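# Flip the sand core end for end in its mould

## Task

Reverse the long sand core inside the mould so that its rounded nose ends up in the semicircular notch and the core is fully seated in its bed, then release it.

## Robot and tools

Robot: two six-joint arms, left_arm and right_arm, each ending in a parallel two-finger gripper. Their URDF root links sit at left_arm (-0.037, +0.239, 0) m, quat_wxyz (+0.996, 0, 0, -0.091), and right_arm (-0.015, -0.325, 0) m, quat_wxyz (+0.998, 0, 0, +0.059). Joint ranges in rad, base to hand: waist -2.618..3.054, shoulder 0..3.142, elbow 0..3.142, wrist pitch -1.571..1.571, wrist yaw -1.571..1.571, wrist roll -2.094..2.094. The elbows cannot fully straighten.

Frames: the scene frame has its origin on the tabletop midway between the arms. +z is up, +x reaches out over the table, and left_arm is on the +y side. The arm names do not refer to image sides. In each gripper's own frame the fingers extend along +z and close along y. end_effector_position is the point between the pads, roughly 1 cm behind the fingertips.

Result lines: the state line `left_arm: …` | `right_arm: …` gives each gripper's position in metres and its quat_wxyz in the scene frame. Printed positions can be slightly wrong, more so when an arm is stretched out. grip_measured is the measured finger opening on the same -1..+1 scale you command. The last Joint positions entry is that opening in metres. Joint torques follow the joint order, have offsets and noise, and are never zero. HELD marks control steps where some of your row was not passed on. A "pose unreachable" line names an arm whose command a clearance check altered or blocked. A "Hand target" line, present only when no steps remain queued, shows where the controller is currently driving each gripper. FAULT and OVER-TEMPERATURE FAULT lines report arm stops.

execute_actions(actions, pictures): actions holds zero or one item. [] just reports the state, with pictures. An action is {"rows": [...], "steps": n}. It has 1 to 15 rows and steps from 7 to 15 (default 15), each step 1/30 s. Row k is used on step k, and the final row repeats. A wait is {"steps": n}, n up to 300, counted from the previous result, so your reply time is included. Set pictures true to get images with an action.

Row layout (one row covers both arms): 14 numbers in [-1, 1]. Left arm first: dx, dy, dz, rx, ry, rz, opening. Then the right arm's seven in the same order. Always send all 14, even if one arm is still. dx..rz are offsets, not poses, expressed in that gripper's own axes. They count from the gripper pose in the latest result that showed it. Before any result in the scene, and for later calls within one reply, they count from where the arm is when the action begins. Each row is measured from that same base, not added to the previous row. Scale: 1.0 equals 0.6 m of travel or 180 degrees. rx, ry, rz form a single rotation vector. Opening is absolute: +1 is fully open (0.094 m) and -1 is shut.

The controller limits each step's command to 70 mm and 16 degrees from the measured pose, then uses damped IK, which favours position over orientation. The result arrives 7 steps before an action finishes. Those queued steps run while you think, and your next action starts after them. After an action the arm only reaches its last clipped pose, so a far target may need more calls. Check the result before continuing. All-zero offsets drive the arm back to its base pose; they do not freeze it. Arms tend to settle a centimetre or more low. To keep an arm in place, send in your first call of a reply the offset that returns it to where it should be. Send zeros in later calls, and aim higher if it still sags.

move(target, speed): target is one 14-number row with the same layout, offset base and scale as above. The gripper travels in a straight line toward it and turns the shorter way. speed is the path's top speed in m/s, from 0.002 to 0.5 (default 0.25). Rotation is capped at twice that value in rad/s. Both arms finish together, and paths last 0.5 to 10 s; anything longer is cut off at 10 s. Opening is applied when the move begins. Paths ignore obstacles and the other arm. Grippers can trail, wander or overshoot, especially near full reach. The "move:" line reports the ending: done, off_target, moving, held or fault. It also reports limits: paced means the target was clipped; held means steps were blocked, after which the arm may jump quickly. The line also gives each gripper's distance from its target. If only one arm is named, the other finished normally.

wait(seconds): 0 to 10 s, sends nothing new. zoom_image(camera, region): an enlarged crop of one camera's latest image. region is [x0, y0, x1, y1] in pixels, at most 504x504. Call it only after the core is seated and released.

Gripping: to hold something, command an opening below grip_measured. About 0.03 below gives a firm grip; less gives a lighter one. Pads exert roughly 50-62 N, and readings may be off by about 1 mm. Parts may be jolted briefly while held.

Cautions: the simulation keeps running while you reply. Do not drop the core or push anything off the table. Do not let the arms collide or press on each other. Faster motion hits harder, and aiming past a contact presses harder, so approach contacts slowly. Long heavy holds heat motors: MOTOR HOT appears at 75 °C, the arm pauses for 10 s at 90 °C, and at 100 °C it goes limp and falls.

Each tool is called after ">>>" as a command line: name --argument value for each argument, lists and objects as JSON in quotes; but a table of rows of numbers goes row by row, as --pt "numbers of a row", without its own name.

## Session

>>> execute_actions --actions '[]'

Scene clock: 0.00 s of 5200.00 s.
left_arm: end_effector_position=(+0.3536, +0.3161, +0.2114) grip_measured=+1.000 end_effector_quat_wxyz=(-0.156, +0.869, -0.469, -0.009) | right_arm: end_effector_position=(+0.1107, +0.0728, +0.2537) grip_measured=+1.000 end_effector_quat_wxyz=(+0.432, -0.533, +0.712, -0.150)
Joint positions: left_arm=[ 0.254  1.963  2.079 -1.529 -0.272 -2.058  0.094] | right_arm=[ 1.485  1.806  1.755 -1.157  0.9    0.141  0.094]
Joint velocities: left_arm=[-0.007 -0.002  0.017 -0.007  0.022  0.007  0.   ] | right_arm=[-0.012  0.007 -0.002  0.022 -0.066 -0.022  0.   ]
Joint torques (N m, as the arm reports them, + toward a larger angle): no reading
Motor temperatures (°C, as the motors report them): left_arm=[30 31 28 29 30 28] | right_arm=[28 27 28 29 29 29]
Hand target (left_arm): +0.352, +0.318, +0.218; -0.163, +0.868, -0.468, -0.006
Hand target (right_arm): +0.112, +0.072, +0.259; +0.438, -0.527, +0.712, -0.149

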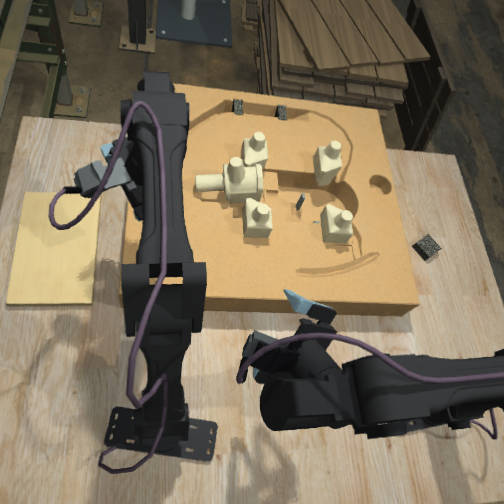

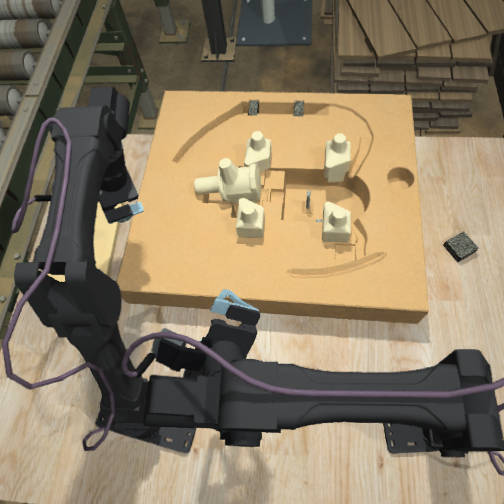

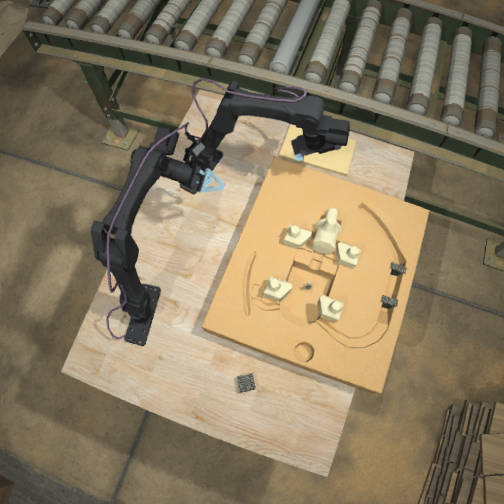

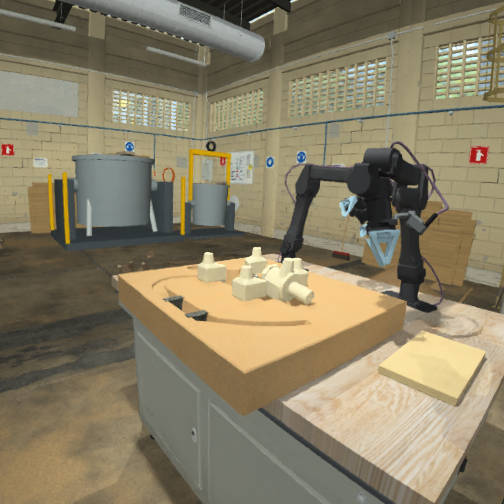

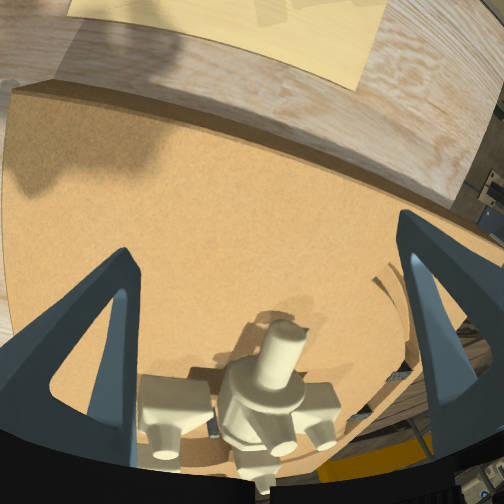

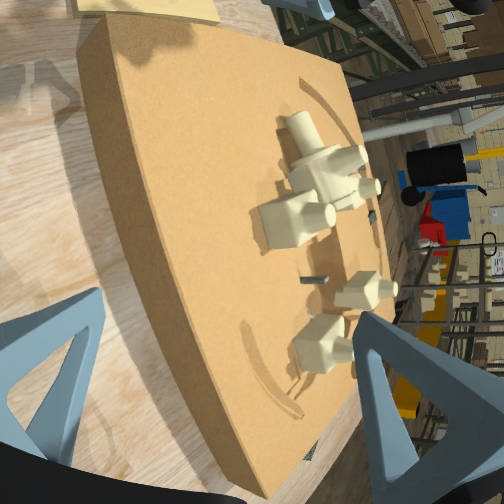

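>>> zoom_image --camera "cam_head_left" --region '[180, 120, 380, 260]'

>>> zoom_image --camera "cam_head_right" --region '[180, 120, 380, 260]'

>>> zoom_image --camera "cam_high" --region '[250, 195, 390, 335]'

>>> zoom_image --camera "cam_low" --region '[190, 235, 330, 325]'

Region (180, 120, 380, 260) of cam_head_left's 504x504 image, scaled by 2.520, with more detail than that image has; it fills the top 353 rows of this view, and the rest is white.

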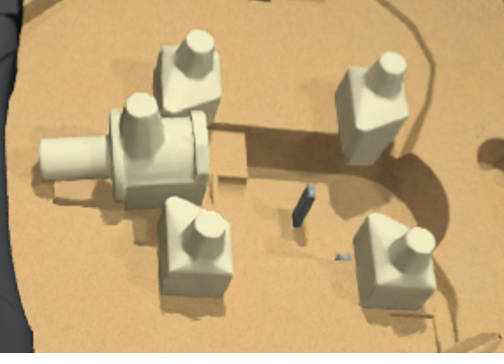

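Region (180, 120, 380, 260) of cam_head_right's 504x504 image, scaled by 2.520, with more detail than that image has; it fills the top 353 rows of this view, and the rest is white.

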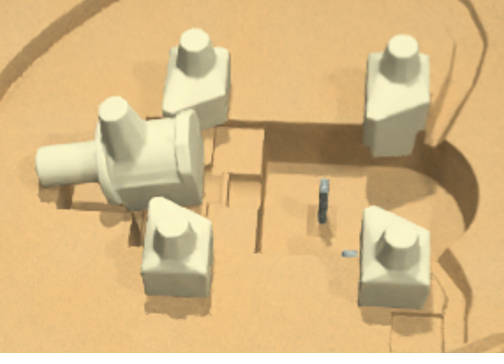

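Region (250, 195, 390, 335) of cam_high's 504x504 image, scaled by 3.600, with more detail than that image has.

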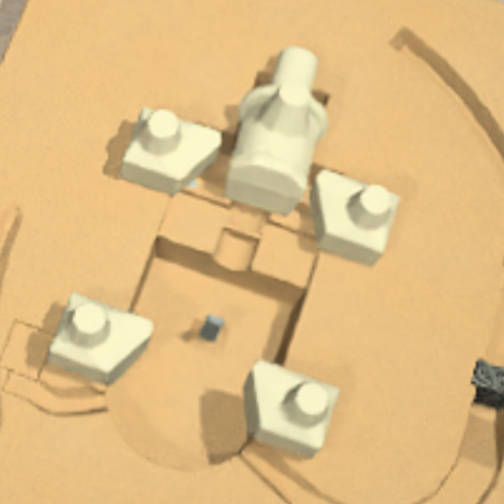

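Region (190, 235, 330, 325) of cam_low's 504x504 image, scaled by 3.600, with more detail than that image has; it fills the top 324 rows of this view, and the rest is white.

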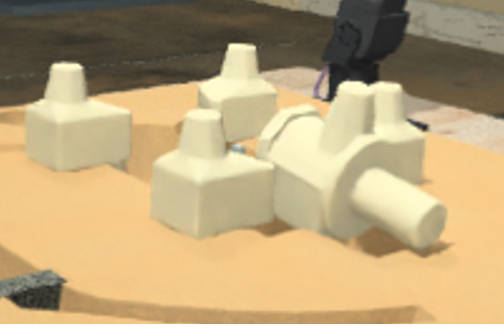

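>>> move --target '[0.321,0.0435,-0.126,0.195,0.0855,0.625,0.4,0.222,-0.097,-0.062,0,0,0,1]' --speed 0.4

Scene clock: 9.20 s of 5200.00 s.
left_arm: end_effector_position=(+0.4256, +0.1290, +0.2341) grip_measured=+0.403 end_effector_quat_wxyz=(+0.228, -0.028, +0.970, -0.079) | right_arm: end_effector_position=(+0.1126, -0.0699, +0.2486) grip_measured=+1.000 end_effector_quat_wxyz=(+0.427, -0.536, +0.712, -0.152)
Joint positions: left_arm=[-0.038  1.98   2.116 -1.221  0.039 -0.288  0.066] | right_arm=[ 1.495  1.27   1.226 -1.187  0.896  0.159  0.094]
Joint velocities: left_arm=[-0.007 -0.002  0.002 -0.022 -0.037  0.007  0.   ] | right_arm=[ 0.017  0.012 -0.022  0.022  0.022 -0.066  0.   ]
Joint torques (N m, as the arm reports them, + toward a larger angle): left_arm=[-0.51 -9.46  9.79  1.12  0.15  0.03] | right_arm=[ 0.81 -4.85  5.37  0.6   0.52  0.17]
Motor temperatures (°C, as the motors report them): left_arm=[30 34 29 29 30 28] | right_arm=[28 29 29 29 29 29]
Hand target (left_arm): +0.427, +0.124, +0.243; +0.236, -0.019, +0.968, -0.087
Hand target (right_arm): +0.111, -0.077, +0.252; +0.432, -0.533, +0.711, -0.150
Off the commanded pose (left_arm): 0.013 m, 2 deg.
Off the commanded pose (right_arm): 0.009 m, 1 deg.
Kept back: nothing.
After step 90, 2.93 s passed at rest.
move: off_target (left_arm)
camera_calibration (this result's frames):
cam_left_wrist: T_world_to_cam=[[-0.148997, -0.985951, 0.0754999, 0.176066], [-0.929623, 0.16569, 0.329162, 0.301422], [-0.337047, -0.0211424, -0.94125, 0.470702], [0, 0, 0, 1]] pos_world=[0.465091, 0.133601, 0.330538]
cam_right_wrist: T_world_to_cam=[[0.61012, -0.268282, 0.745505, -0.283828], [-0.354595, -0.933894, -0.0458767, 0.01648], [0.708531, -0.236362, -0.664919, 0.17305], [0, 0, 0, 1]] pos_world=[0.056402, -0.019853, 0.327415]

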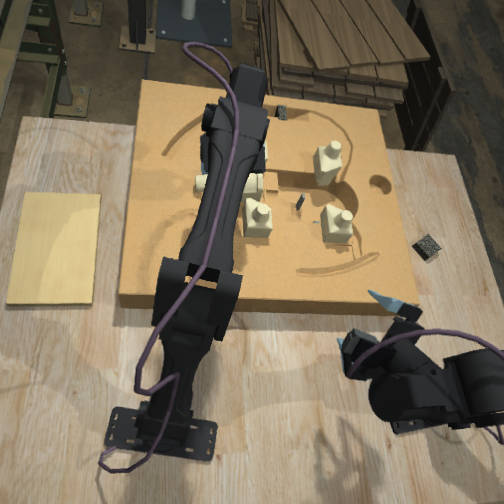

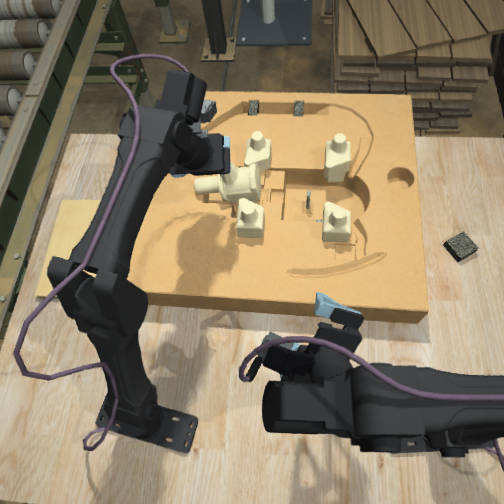

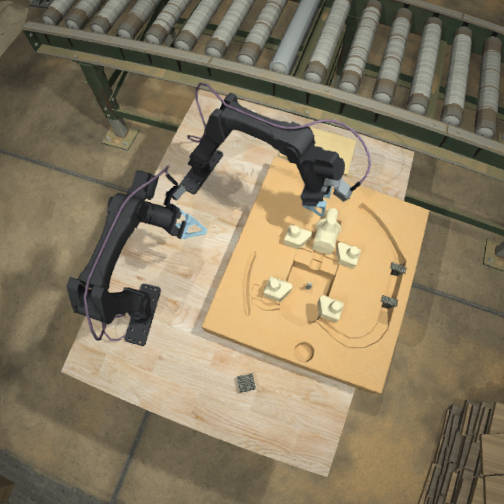

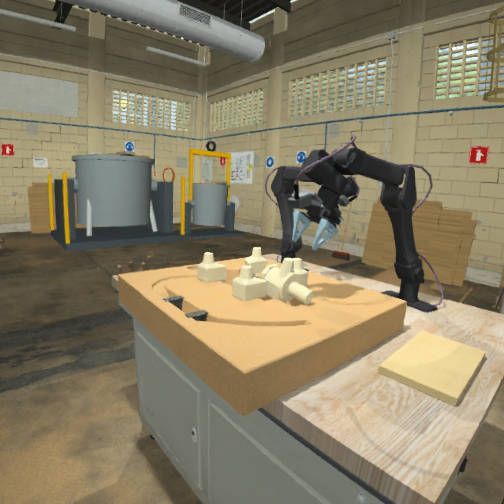

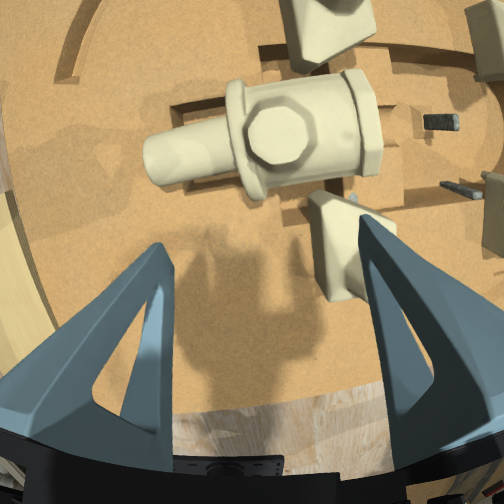

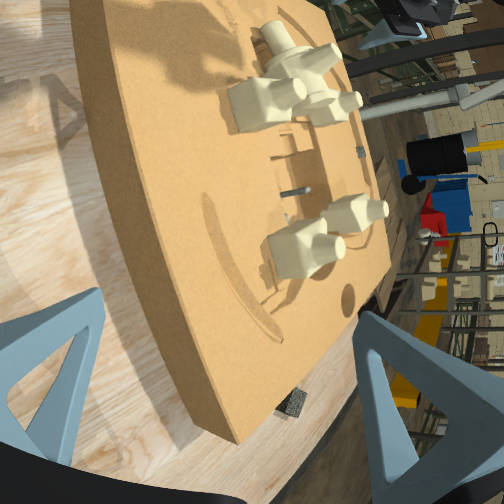

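>>> move --target '[-0.017,-0.027,0.1155,0.006,-0.008,0.012,0.3,0,0,0,0,0,0,1]' --speed 0.15

>>> zoom_image --camera "cam_low" --region '[230, 215, 350, 315]'

Scene clock: 10.97 s of 5200.00 s.
left_arm: end_effector_position=(+0.4652, +0.1076, +0.1735) grip_measured=+0.303 end_effector_quat_wxyz=(+0.231, -0.014, +0.969, -0.082) | right_arm: end_effector_position=(+0.1123, -0.0698, +0.2483) grip_measured=+1.000 end_effector_quat_wxyz=(+0.426, -0.536, +0.713, -0.151)
Joint positions: left_arm=[-0.062  2.101  2.043 -1.019  0.04  -0.283  0.061] | right_arm=[ 1.495  1.27   1.226 -1.187  0.894  0.159  0.094]
Joint velocities: left_arm=[ 0.002 -0.007  0.002  0.022  0.051  0.007 -0.   ] | right_arm=[-0.007 -0.012  0.002  0.051 -0.11   0.007  0.   ]
Joint torques (N m, as the arm reports them, + toward a larger angle): left_arm=[ -0.56 -11.73   6.76   1.31  -0.01   0.05] | right_arm=[ 0.01 -3.08  6.31  0.75  0.43  0.02]
Motor temperatures (°C, as the motors report them): left_arm=[30 34 29 30 30 28] | right_arm=[28 29 30 29 29 29]
Hand target (left_arm): +0.466, +0.105, +0.180; +0.242, -0.008, +0.967, -0.083
Hand target (right_arm): +0.113, -0.070, +0.249; +0.427, -0.536, +0.712, -0.152
Off the commanded pose (left_arm): 0.007 m, 1 deg.
Off the commanded pose (right_arm): 0.000 m, 0 deg.
Kept back: nothing.
move: done
camera_calibration (this result's frames):
cam_left_wrist: T_world_to_cam=[[-0.176808, -0.981417, 0.0745602, 0.178032], [-0.927267, 0.191494, 0.321724, 0.359136], [-0.330023, -0.0122539, -0.943893, 0.42285], [0, 0, 0, 1]] pos_world=[0.504042, 0.111132, 0.270309]
cam_right_wrist: T_world_to_cam=[[0.611939, -0.268104, 0.744078, -0.283258], [-0.354196, -0.934075, -0.0452678, 0.0162542], [0.707161, -0.235848, -0.666558, 0.173653], [0, 0, 0, 1]] pos_world=[0.0562929, -0.0198041, 0.327252]

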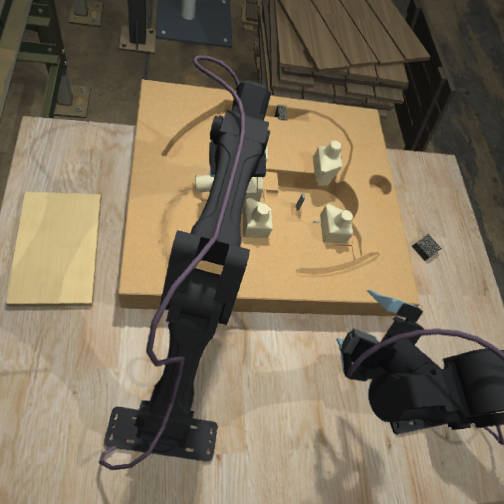

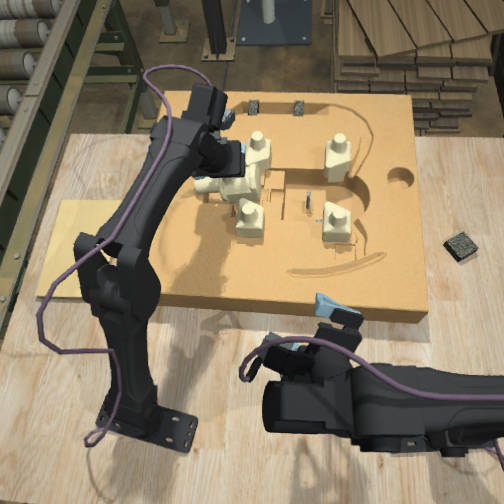

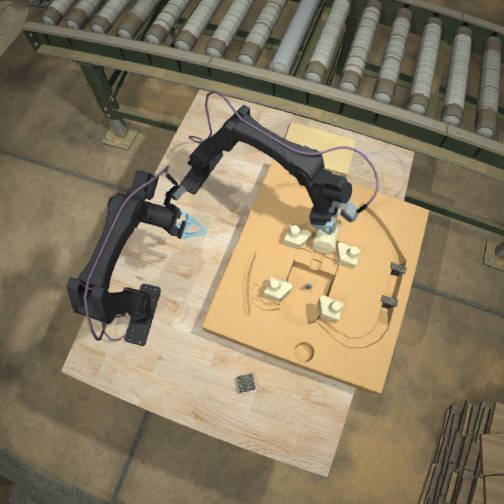

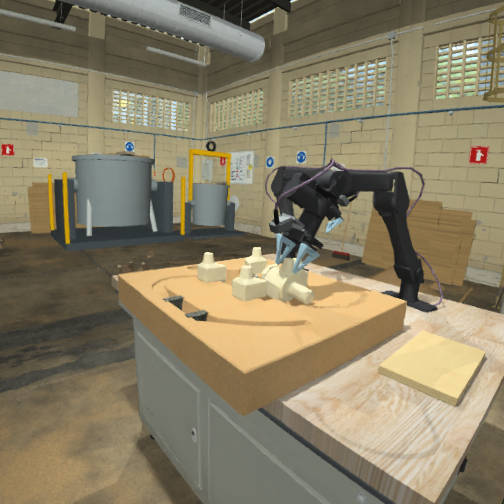

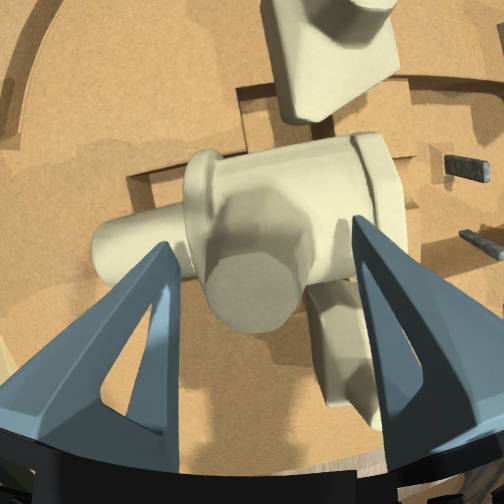

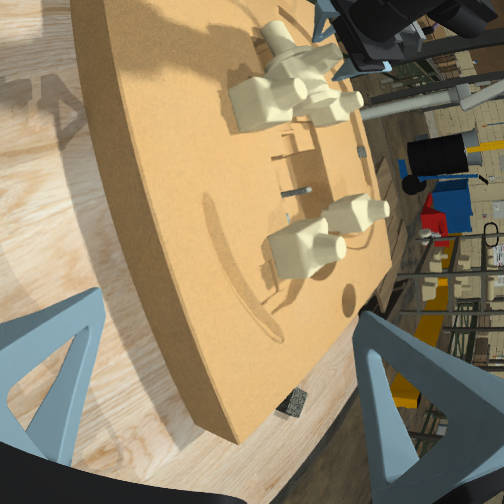

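Region (230, 215, 350, 315) of cam_low's 504x504 image, scaled by 4.200, with more detail than that image has.

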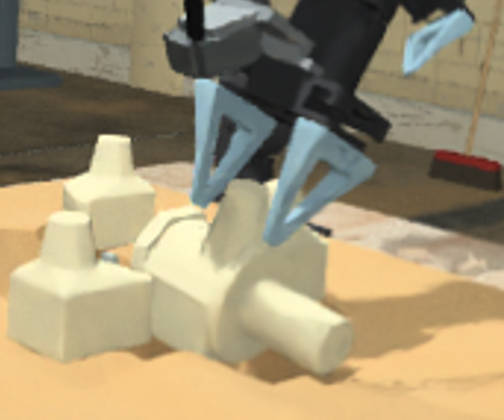

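>>> move --target '[0.003,0.009,-0.002,0,-0.007,0,0.1,0,0,0,0,0,0,1]' --speed 0.05

>>> zoom_image --camera "cam_low" --region '[230, 215, 350, 315]'

Scene clock: 12.13 s of 5200.00 s.
left_arm: end_effector_position=(+0.4625, +0.1099, +0.1629) grip_measured=+0.102 end_effector_quat_wxyz=(+0.228, -0.015, +0.970, -0.080) | right_arm: end_effector_position=(+0.1121, -0.0697, +0.2481) grip_measured=+1.000 end_effector_quat_wxyz=(+0.426, -0.537, +0.713, -0.151)
Joint positions: left_arm=[-0.06   2.085  1.981 -0.979  0.036 -0.283  0.052] | right_arm=[ 1.495  1.27   1.226 -1.187  0.892  0.159  0.094]
Joint velocities: left_arm=[-0.032  0.007 -0.002  0.037  0.022 -0.007 -0.001] | right_arm=[-0.007  0.017 -0.002 -0.007  0.007  0.007  0.   ]
Joint torques (N m, as the arm reports them, + toward a larger angle): left_arm=[  0.71 -12.64   6.25   1.31   0.05   0.05] | right_arm=[ 0.02 -3.08  6.32  0.74  0.43  0.02]
Motor temperatures (°C, as the motors report them): left_arm=[30 35 30 30 30 28] | right_arm=[28 29 30 29 29 29]
Hand target (left_arm): +0.463, +0.113, +0.173; +0.242, -0.015, +0.967, -0.082
Hand target (right_arm): +0.112, -0.070, +0.248; +0.426, -0.536, +0.713, -0.151
Off the commanded pose (left_arm): 0.010 m, 2 deg.
Off the commanded pose (right_arm): 0.000 m, 0 deg.
Kept back: nothing.
move: done
camera_calibration (this result's frames):
cam_left_wrist: T_world_to_cam=[[-0.173222, -0.982329, 0.0708849, 0.179662], [-0.925839, 0.186961, 0.328431, 0.358364], [-0.33588, -0.00873638, -0.941864, 0.41394], [0, 0, 0, 1]] pos_world=[0.501944, 0.113103, 0.259442]
cam_right_wrist: T_world_to_cam=[[0.613445, -0.267657, 0.742997, -0.282788], [-0.353683, -0.934303, -0.0445597, 0.0159907], [0.706112, -0.235451, -0.667809, 0.174115], [0, 0, 0, 1]] pos_world=[0.0561862, -0.0197546, 0.327099]

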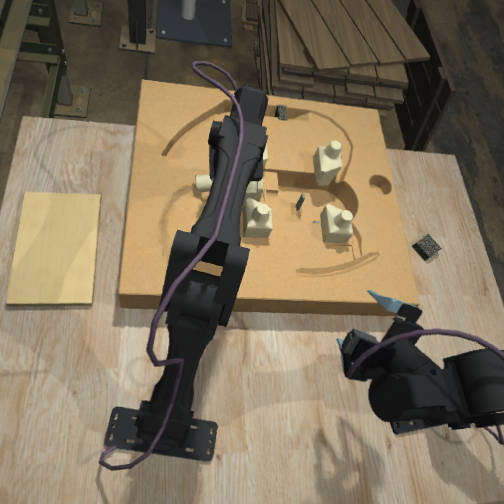

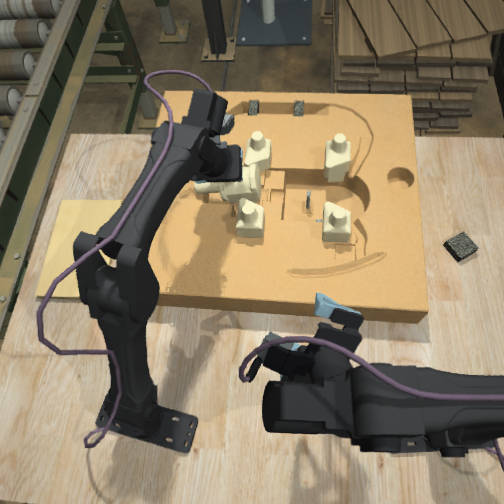

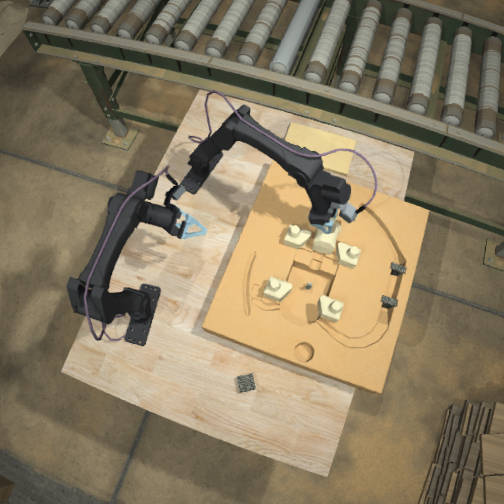

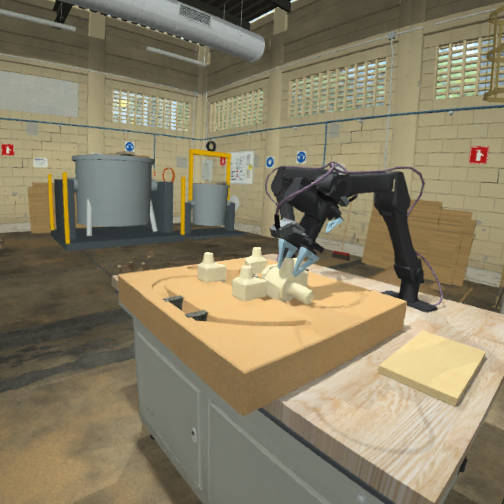

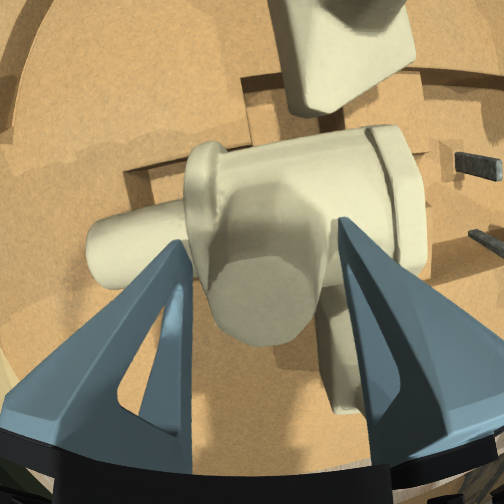

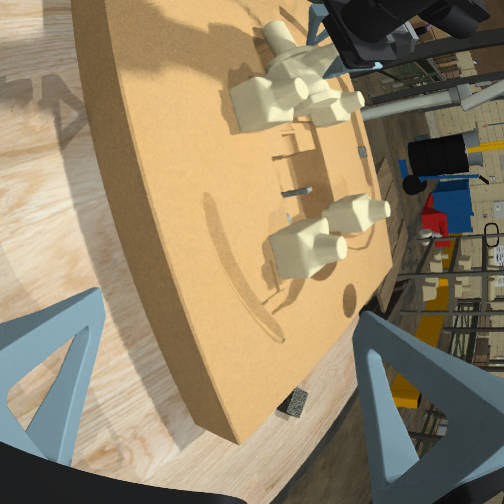

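Region (230, 215, 350, 315) of cam_low's 504x504 image, scaled by 4.200, with more detail than that image has.

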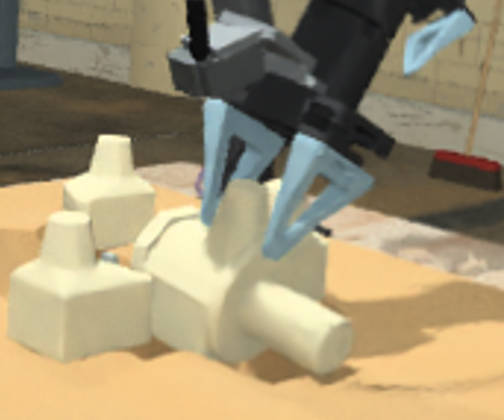

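>>> execute_actions --actions '[{"rows":[[-0.012,-0.004,-0.024,0,-0.008,0,0.1,0,0,0,0,0,0,1],[-0.012,-0.004,-0.024,0,-0.008,0,0.1,0,0,0,0,0,0,1],[-0.012,-0.004,-0.024,0,-0.008,0,0.1,0,0,0,0,0,0,1],[-0.012,-0.004,-0.024,0,-0.008,0,0.1,0,0,0,0,0,0,1],[-0.012,-0.004,-0.024,0,-0.008,0,0.1,0,0,0,0,0,0,1],[-0.012,-0.004,-0.024,0,-0.008,0,0.1,0,0,0,0,0,0,1],[-0.012,-0.004,-0.024,0,-0.008,0,0.05,0,0,0,0,0,0,1],[-0.012,-0.004,-0.024,0,-0.008,0,0,0,0,0,0,0,0,1],[-0.012,-0.004,-0.024,0,-0.008,0,-0.05,0,0,0,0,0,0,1],[-0.012,-0.004,-0.024,0,-0.008,0,-0.1,0,0,0,0,0,0,1],[-0.012,-0.004,-0.024,0,-0.008,0,-0.15,0,0,0,0,0,0,1],[-0.012,-0.004,-0.024,0,-0.008,0,-0.2,0,0,0,0,0,0,1],[-0.012,-0.004,-0.024,0,-0.008,0,-0.24,0,0,0,0,0,0,1],[-0.012,-0.004,-0.024,0,-0.008,0,-0.27,0,0,0,0,0,0,1],[-0.012,-0.004,-0.024,0,-0.008,0,-0.3,0,0,0,0,0,0,1]]}]'

>>> wait --seconds 0.4

>>> zoom_image --camera "cam_low" --region '[230, 215, 350, 315]'

Scene clock: 13.00 s of 5200.00 s.
left_arm: end_effector_position=(+0.4609, +0.1103, +0.1620) grip_measured=+0.025 end_effector_quat_wxyz=(+0.225, -0.015, +0.971, -0.079) | right_arm: end_effector_position=(+0.1119, -0.0696, +0.2478) grip_measured=+1.000 end_effector_quat_wxyz=(+0.425, -0.537, +0.713, -0.150)
Joint positions: left_arm=[-0.06   2.085  1.981 -0.987  0.036 -0.283  0.048] | right_arm=[ 1.495  1.27   1.226 -1.187  0.89   0.159  0.094]
Joint velocities: left_arm=[ 0.002 -0.012  0.017 -0.022 -0.007 -0.007 -0.046] | right_arm=[ 0.002  0.007  0.017 -0.051 -0.051 -0.037  0.   ]
Joint torques (N m, as the arm reports them, + toward a larger angle): left_arm=[ -0.28 -12.04   9.77   1.09  -0.1   -0.03] | right_arm=[ 0.   -3.08  6.32  0.74  0.41  0.02]
Motor temperatures (°C, as the motors report them): left_arm=[30 35 30 30 30 28] | right_arm=[28 29 30 29 29 29]
Steps of this call (steps 1 to 18: nothing new was sent; steps 19 to 26: the first 8 steps of this action). Readings (end_effector_position):
19: left_arm (+0.4628, +0.1098, +0.1631) | right_arm (+0.1121, -0.0697, +0.2480)
20: left_arm (+0.4623, +0.1100, +0.1628) | right_arm (+0.1120, -0.0697, +0.2480)
22: left_arm (+0.4614, +0.1102, +0.1623) | right_arm (+0.1120, -0.0697, +0.2479)
26: the state above

Scene clock: 13.63 s of 5200.00 s.
left_arm: end_effector_position=(+0.4609, +0.1105, +0.1620) grip_measured=-0.067 end_effector_quat_wxyz=(+0.224, -0.017, +0.971, -0.078) | right_arm: end_effector_position=(+0.1119, -0.0696, +0.2478) grip_measured=+1.000 end_effector_quat_wxyz=(+0.425, -0.537, +0.713, -0.150)
Joint positions: left_arm=[-0.06   2.085  1.981 -0.987  0.035 -0.285  0.044] | right_arm=[ 1.495  1.27   1.226 -1.187  0.889  0.159  0.094]
Joint velocities: left_arm=[ 0.002  0.002 -0.002  0.081  0.007 -0.022 -0.001] | right_arm=[-0.017 -0.002 -0.017 -0.095  0.022 -0.007  0.   ]
Joint torques (N m, as the arm reports them, + toward a larger angle): left_arm=[ -0.3  -12.06   9.78   1.06  -0.06  -0.02] | right_arm=[ 0.02 -3.09  6.31  0.75  0.43  0.03]
Motor temperatures (°C, as the motors report them): left_arm=[30 35 30 30 30 28] | right_arm=[28 29 30 29 29 29]
Hand target (left_arm): +0.462, +0.110, +0.179; +0.241, -0.016, +0.967, -0.080
Hand target (right_arm): +0.112, -0.070, +0.248; +0.426, -0.537, +0.713, -0.150
Off the commanded pose (left_arm): 0.017 m, 2 deg.
Off the commanded pose (right_arm): 0.000 m, 0 deg.
Kept back: nothing.
Steps of this call (steps 1 to 7: the last 7 steps of your previous action; steps 8 to 19: nothing new was sent). Readings (end_effector_position):
1: left_arm (+0.4608, +0.1105, +0.1620) | right_arm (+0.1119, -0.0696, +0.2478)
2: left_arm (+0.4609, +0.1105, +0.1620) | right_arm (+0.1119, -0.0696, +0.2478)
4: left_arm (+0.4609, +0.1105, +0.1620) | right_arm (+0.1119, -0.0696, +0.2478)
8: left_arm (+0.4609, +0.1105, +0.1620) | right_arm (+0.1119, -0.0696, +0.2478)
19: the state above
camera_calibration (this result's frames):
cam_left_wrist: T_world_to_cam=[[-0.170154, -0.982901, 0.0703731, 0.178782], [-0.923699, 0.183966, 0.336059, 0.355126], [-0.343259, -0.00782185, -0.939208, 0.415382], [0, 0, 0, 1]] pos_world=[0.501034, 0.113643, 0.258205]
cam_right_wrist: T_world_to_cam=[[0.615249, -0.26712, 0.741698, -0.282223], [-0.353066, -0.934577, -0.0437111, 0.0156751], [0.704849, -0.234975, -0.669309, 0.174667], [0, 0, 0, 1]] pos_world=[0.0560578, -0.0196954, 0.326916]

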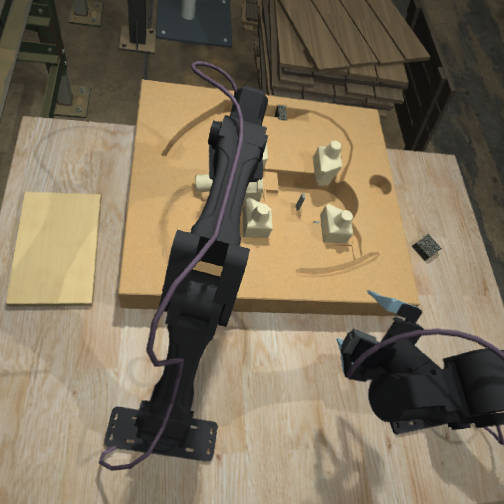

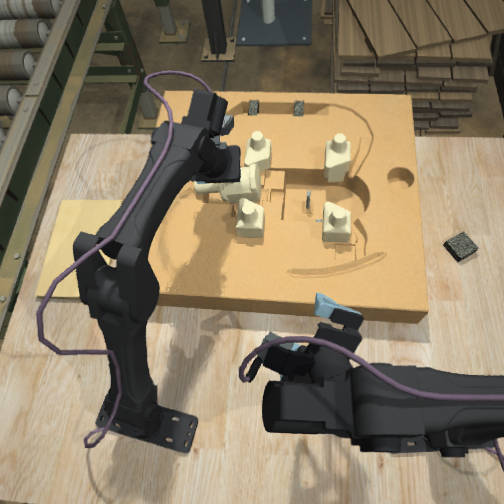

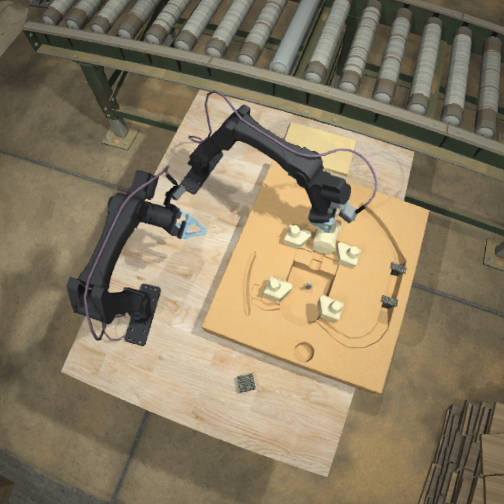

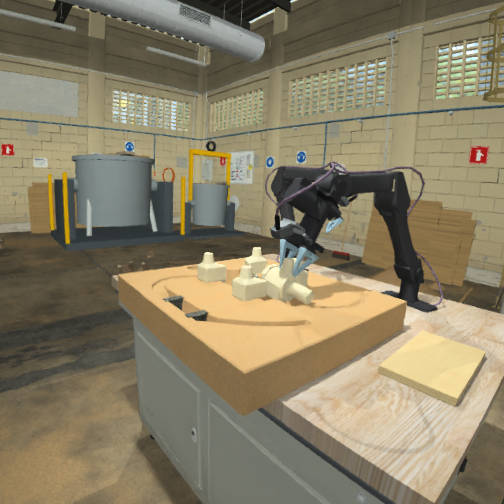

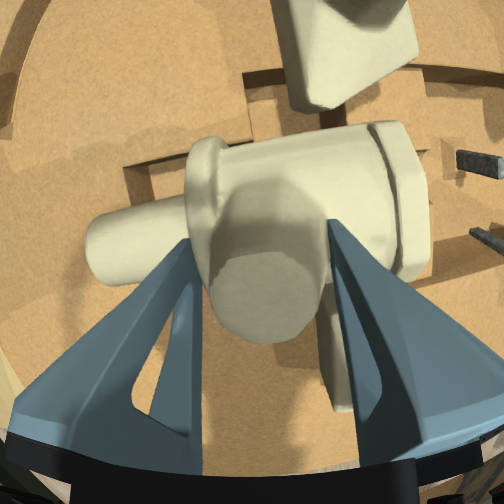

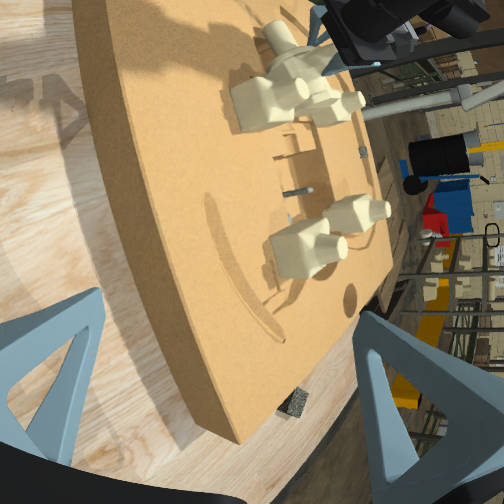

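Region (230, 215, 350, 315) of cam_low's 504x504 image, scaled by 4.200, with more detail than that image has.

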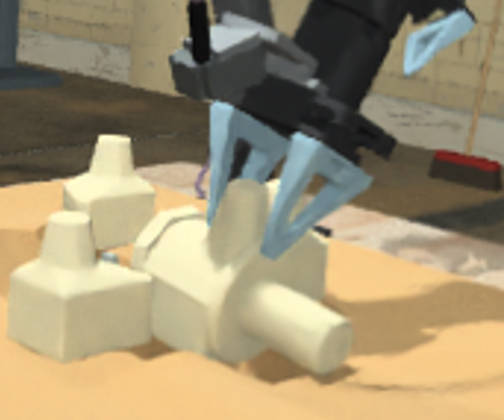

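>>> execute_actions --actions '[{"rows":[[-0.012,-0.004,-0.024,0,-0.01,0,0.05,0,0,0,0,0,0,1],[-0.012,-0.004,-0.024,0,-0.01,0,0.05,0,0,0,0,0,0,1],[-0.012,-0.004,-0.024,0,-0.01,0,0.05,0,0,0,0,0,0,1],[-0.016,-0.006,-0.028,0,-0.01,0,0.05,0,0,0,0,0,0,1],[-0.02,-0.008,-0.031,0,-0.01,0,0.05,0,0,0,0,0,0,1],[-0.024,-0.011,-0.034,0,-0.01,0,0.05,0,0,0,0,0,0,1]]}]'

>>> execute_actions --actions '[{"steps":12}]'

Scene clock: 14.50 s of 5200.00 s.
left_arm: end_effector_position=(+0.4622, +0.1101, +0.1714) grip_measured=+0.047 end_effector_quat_wxyz=(+0.228, -0.017, +0.970, -0.079) | right_arm: end_effector_position=(+0.1117, -0.0695, +0.2476) grip_measured=+1.000 end_effector_quat_wxyz=(+0.424, -0.538, +0.713, -0.149)
Joint positions: left_arm=[-0.06   2.092  2.024 -1.018  0.035 -0.286  0.049] | right_arm=[ 1.495  1.27   1.226 -1.187  0.888  0.159  0.094]
Joint velocities: left_arm=[ 0.022 -0.002  0.315 -0.11   0.081  0.066  0.001] | right_arm=[-0.007 -0.002  0.007  0.007 -0.022 -0.007  0.   ]
Joint torques (N m, as the arm reports them, + toward a larger angle): left_arm=[ -0.84 -11.06   9.9    1.06  -0.11  -0.07] | right_arm=[ 0.01 -3.08  6.32  0.75  0.4   0.02]
Motor temperatures (°C, as the motors report them): left_arm=[30 35 30 30 30 28] | right_arm=[28 29 30 30 29 29]
Steps of this call (steps 1 to 18: nothing new was sent; steps 19 to 26: the first 8 steps of this action). Readings (end_effector_position):
19: left_arm (+0.4609, +0.1105, +0.1620) | right_arm (+0.1119, -0.0696, +0.2478)
20: left_arm (+0.4608, +0.1106, +0.1619) | right_arm (+0.1118, -0.0696, +0.2477)
22: left_arm (+0.4606, +0.1107, +0.1624) | right_arm (+0.1117, -0.0696, +0.2476)
26: the state above

Scene clock: 14.90 s of 5200.00 s.
left_arm: end_effector_position=(+0.4624, +0.1100, +0.1785) grip_measured=+0.047 end_effector_quat_wxyz=(+0.231, -0.017, +0.970, -0.080) | right_arm: end_effector_position=(+0.1117, -0.0695, +0.2475) grip_measured=+1.000 end_effector_quat_wxyz=(+0.424, -0.538, +0.713, -0.149)
Joint positions: left_arm=[-0.06   2.092  2.05  -1.038  0.035 -0.287  0.049] | right_arm=[ 1.495  1.27   1.226 -1.187  0.887  0.159  0.094]
Joint velocities: left_arm=[ 0.007 -0.002  0.002 -0.007 -0.081 -0.007  0.001] | right_arm=[ 0.007  0.002 -0.017  0.007 -0.022 -0.007  0.   ]
Joint torques (N m, as the arm reports them, + toward a larger angle): left_arm=[ -0.79 -10.72   9.87   1.14  -0.12  -0.07] | right_arm=[ 0.02 -3.09  6.32  0.75  0.43  0.02]
Motor temperatures (°C, as the motors report them): left_arm=[30 35 30 30 30 28] | right_arm=[28 29 30 30 29 29]
Hand target (left_arm): +0.465, +0.107, +0.187; +0.240, -0.018, +0.967, -0.079
Hand target (right_arm): +0.112, -0.070, +0.248; +0.425, -0.537, +0.713, -0.150
Off the commanded pose (left_arm): 0.009 m, 1 deg.
Off the commanded pose (right_arm): 0.000 m, 0 deg.
Kept back: nothing.
Steps of this call (steps 1 to 7: the last 7 steps of your previous action; steps 8 to 12: nothing new was sent). Readings (end_effector_position):
1: left_arm (+0.4631, +0.1098, +0.1744) | right_arm (+0.1117, -0.0695, +0.2476)
2: left_arm (+0.4640, +0.1096, +0.1769) | right_arm (+0.1117, -0.0695, +0.2475)
4: left_arm (+0.4649, +0.1094, +0.1796) | right_arm (+0.1117, -0.0695, +0.2475)
8: left_arm (+0.4633, +0.1098, +0.1791) | right_arm (+0.1117, -0.0695, +0.2475)
12: the state above

>>> execute_actions --actions '[{"rows":[[0,-0.006,0.006,0,-0.006,0,-0.05,0,0,0,0,0,0,1]],"steps":10}]'

>>> execute_actions --actions '[{"steps":14}]' --pictures true

Scene clock: 15.23 s of 5200.00 s.
left_arm: end_effector_position=(+0.4633, +0.1098, +0.1752) grip_measured=-0.045 end_effector_quat_wxyz=(+0.231, -0.018, +0.969, -0.080) | right_arm: end_effector_position=(+0.1115, -0.0695, +0.2474) grip_measured=+1.000 end_effector_quat_wxyz=(+0.424, -0.538, +0.713, -0.149)
Joint positions: left_arm=[-0.06   2.092  2.036 -1.022  0.035 -0.288  0.045] | right_arm=[ 1.495  1.27   1.226 -1.187  0.886  0.159  0.094]
Joint velocities: left_arm=[ 0.002  0.002 -0.198  0.154  0.022 -0.007 -0.005] | right_arm=[ 0.002  0.022  0.002  0.037  0.022 -0.051  0.   ]
Joint torques (N m, as the arm reports them, + toward a larger angle): left_arm=[ -1.02 -11.57   6.3    1.23  -0.09  -0.08] | right_arm=[ 0.01 -3.08  6.32  0.74  0.44  0.02]
Motor temperatures (°C, as the motors report them): left_arm=[30 36 30 30 30 28] | right_arm=[28 29 30 30 29 29]
Steps of this call (steps 1 to 7: nothing new was sent; steps 8 to 10: the first 3 steps of this action). Readings (end_effector_position):
8: left_arm (+0.4623, +0.1100, +0.1774) | right_arm (+0.1116, -0.0695, +0.2475)
9: left_arm (+0.4630, +0.1099, +0.1766) | right_arm (+0.1116, -0.0695, +0.2474)
10: the state above

Scene clock: 15.70 s of 5200.00 s.
left_arm: end_effector_position=(+0.4644, +0.1095, +0.1723) grip_measured=-0.047 end_effector_quat_wxyz=(+0.232, -0.019, +0.969, -0.081) | right_arm: end_effector_position=(+0.1114, -0.0694, +0.2472) grip_measured=+1.000 end_effector_quat_wxyz=(+0.424, -0.538, +0.713, -0.149)
Joint positions: left_arm=[-0.06   2.092  2.024 -1.007  0.035 -0.29   0.045] | right_arm=[ 1.495  1.27   1.226 -1.187  0.885  0.159  0.094]
Joint velocities: left_arm=[ 0.002  0.017  0.017 -0.007 -0.051 -0.022 -0.   ] | right_arm=[-0.007  0.007 -0.007  0.007 -0.037  0.007  0.   ]
Joint torques (N m, as the arm reports them, + toward a larger angle): left_arm=[ -1.03 -11.68   6.32   1.29  -0.09  -0.07] | right_arm=[ 0.   -3.08  6.31  0.75  0.42  0.02]
Motor temperatures (°C, as the motors report them): left_arm=[30 36 30 30 30 28] | right_arm=[28 29 30 30 29 29]
Hand target (left_arm): +0.464, +0.106, +0.176; +0.239, -0.018, +0.967, -0.080
Hand target (right_arm): +0.112, -0.070, +0.247; +0.424, -0.538, +0.713, -0.149
Off the commanded pose (left_arm): 0.005 m, 1 deg.
Off the commanded pose (right_arm): 0.000 m, 0 deg.
Kept back: nothing.
Steps of this call (steps 1 to 7: the last 7 steps of your previous action; steps 8 to 14: nothing new was sent). Readings (end_effector_position):
1: left_arm (+0.4629, +0.1099, +0.1734) | right_arm (+0.1115, -0.0695, +0.2474)
2: left_arm (+0.4625, +0.1100, +0.1722) | right_arm (+0.1115, -0.0695, +0.2473)
4: left_arm (+0.4624, +0.1100, +0.1713) | right_arm (+0.1115, -0.0695, +0.2473)
8: left_arm (+0.4637, +0.1097, +0.1720) | right_arm (+0.1114, -0.0695, +0.2473)
14: the state above
camera_calibration (this result's frames):
cam_left_wrist: T_world_to_cam=[[-0.167174, -0.98318, 0.07355, 0.175764], [-0.929601, 0.182038, 0.320476, 0.360712], [-0.328475, -0.0147968, -0.944397, 0.421118], [0, 0, 0, 1]] pos_world=[0.503028, 0.113375, 0.269175]
cam_right_wrist: T_world_to_cam=[[0.618549, -0.266132, 0.739304, -0.281183], [-0.351929, -0.935077, -0.0421589, 0.0150979], [0.702526, -0.234105, -0.67205, 0.175677], [0, 0, 0, 1]] pos_world=[0.0558212, -0.0195871, 0.326581]

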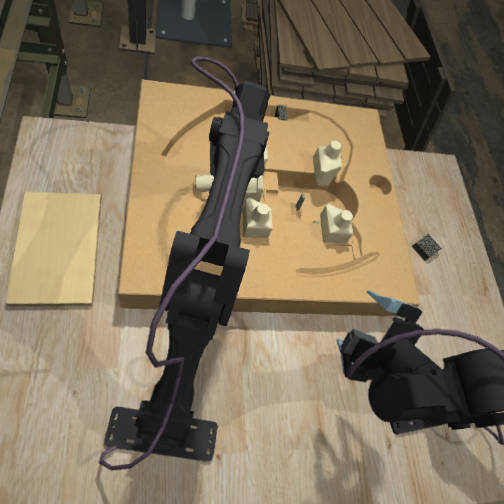

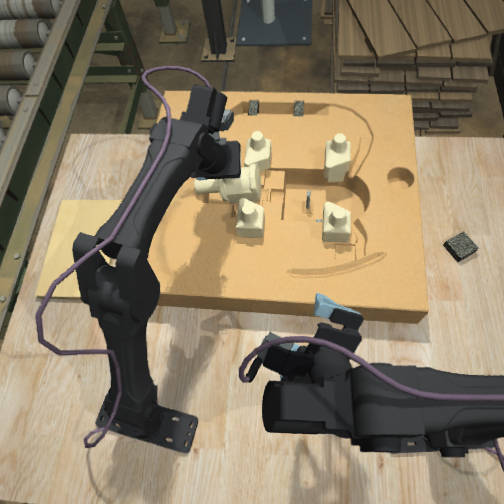

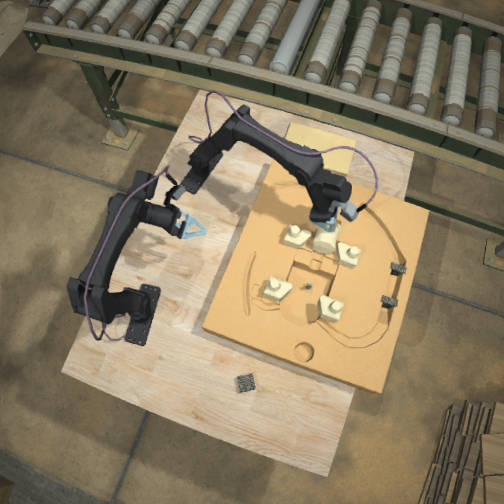

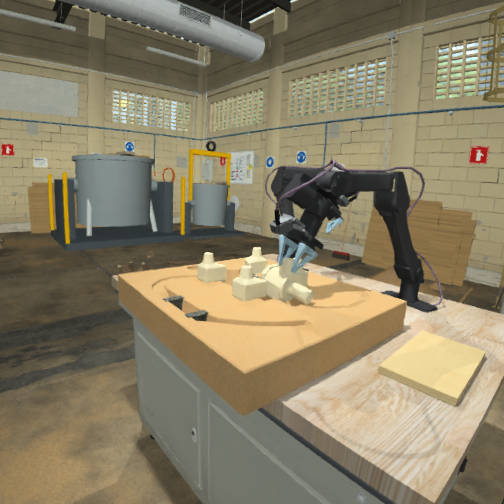

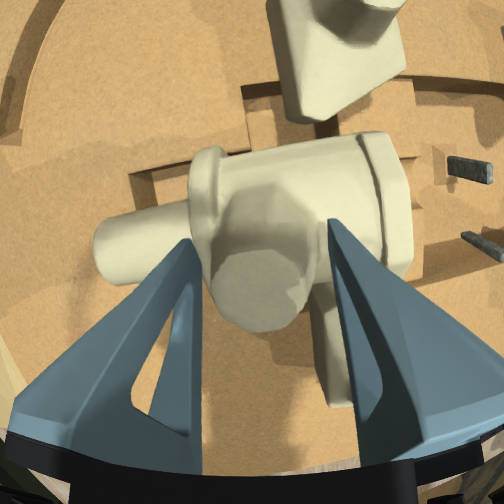

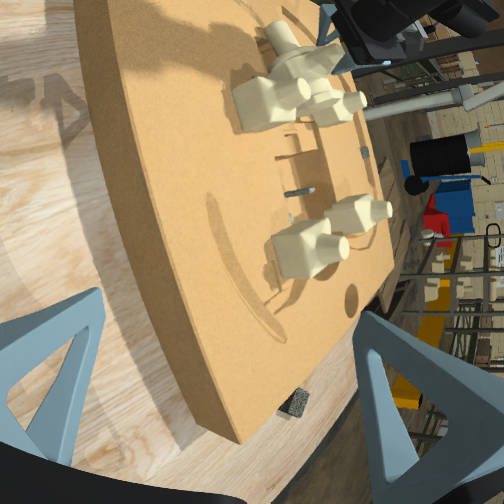

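Good; close.

>>> execute_actions --actions '[{"rows":[[0,0,-0.004,0,-0.004,0,-0.12,0,0,0,0,0,0,1],[0,0,-0.004,0,-0.004,0,-0.17,0,0,0,0,0,0,1],[0,0,-0.004,0,-0.004,0,-0.21,0,0,0,0,0,0,1],[0,0,-0.004,0,-0.004,0,-0.24,0,0,0,0,0,0,1],[0,0,-0.004,0,-0.004,0,-0.26,0,0,0,0,0,0,1],[0,0,-0.004,0,-0.004,0,-0.28,0,0,0,0,0,0,1],[0,0,-0.004,0,-0.004,0,-0.30,0,0,0,0,0,0,1],[0,0,-0.004,0,-0.004,0,-0.32,0,0,0,0,0,0,1],[0,0,-0.004,0,-0.004,0,-0.34,0,0,0,0,0,0,1],[0,0,-0.004,0,-0.004,0,-0.36,0,0,0,0,0,0,1]],"steps":10}]'

>>> execute_actions --actions '[{"steps":16}]'

Scene clock: 16.10 s of 5200.00 s.
left_arm: end_effector_position=(+0.4647, +0.1099, +0.1709) grip_measured=-0.187 end_effector_quat_wxyz=(+0.233, -0.019, +0.969, -0.080) | right_arm: end_effector_position=(+0.1113, -0.0694, +0.2471) grip_measured=+1.000 end_effector_quat_wxyz=(+0.423, -0.538, +0.714, -0.148)
Joint positions: left_arm=[-0.06   2.092  2.018 -1.001  0.032 -0.29   0.038] | right_arm=[ 1.495  1.27   1.226 -1.187  0.884  0.159  0.094]
Joint velocities: left_arm=[-0.012  0.012 -0.032 -0.007  0.051  0.037 -0.039] | right_arm=[-0.007 -0.012  0.007 -0.022 -0.007 -0.037  0.   ]
Joint torques (N m, as the arm reports them, + toward a larger angle): left_arm=[ -0.14 -12.     5.69   1.26   0.    -0.03] | right_arm=[ 0.   -3.08  6.33  0.75  0.41  0.02]
Motor temperatures (°C, as the motors report them): left_arm=[30 36 30 30 30 28] | right_arm=[28 29 30 30 29 29]
Steps of this call (steps 1 to 9: nothing new was sent; steps 10 to 12: the first 3 steps of this action). Readings (end_effector_position):
10: left_arm (+0.4645, +0.1095, +0.1719) | right_arm (+0.1114, -0.0694, +0.2472)
11: left_arm (+0.4646, +0.1095, +0.1714) | right_arm (+0.1113, -0.0694, +0.2472)
12: the state above

Scene clock: 16.63 s of 5200.00 s.
left_arm: end_effector_position=(+0.4650, +0.1090, +0.1712) grip_measured=-0.290 end_effector_quat_wxyz=(+0.233, -0.018, +0.969, -0.081) | right_arm: end_effector_position=(+0.1112, -0.0694, +0.2470) grip_measured=+1.000 end_effector_quat_wxyz=(+0.423, -0.538, +0.714, -0.148)
Joint positions: left_arm=[-0.061  2.092  2.018 -0.999  0.035 -0.29   0.033] | right_arm=[ 1.495  1.27   1.226 -1.187  0.883  0.159  0.094]
Joint velocities: left_arm=[-0.007 -0.002  0.007  0.051 -0.007  0.022  0.001] | right_arm=[ 0.002  0.007 -0.012 -0.007  0.022 -0.007  0.   ]
Joint torques (N m, as the arm reports them, + toward a larger angle): left_arm=[ -0.05 -12.09   5.62   1.3   -0.02  -0.03] | right_arm=[ 0.01 -3.08  6.31  0.75  0.43  0.02]
Motor temperatures (°C, as the motors report them): left_arm=[30 36 30 30 30 28] | right_arm=[28 29 30 30 29 29]
Hand target (left_arm): +0.463, +0.110, +0.175; +0.238, -0.019, +0.968, -0.081
Hand target (right_arm): +0.111, -0.069, +0.247; +0.424, -0.538, +0.713, -0.149
Off the commanded pose (left_arm): 0.004 m, 1 deg.
Off the commanded pose (right_arm): 0.000 m, 0 deg.
Kept back: nothing.
Steps of this call (steps 1 to 7: the last 7 steps of your previous action; steps 8 to 16: nothing new was sent). Readings (end_effector_position):
1: left_arm (+0.4649, +0.1095, +0.1711) | right_arm (+0.1113, -0.0694, +0.2471)
2: left_arm (+0.4649, +0.1091, +0.1711) | right_arm (+0.1113, -0.0694, +0.2471)
4: left_arm (+0.4650, +0.1090, +0.1712) | right_arm (+0.1112, -0.0694, +0.2470)
8: left_arm (+0.4650, +0.1090, +0.1712) | right_arm (+0.1112, -0.0694, +0.2470)
16: the state above


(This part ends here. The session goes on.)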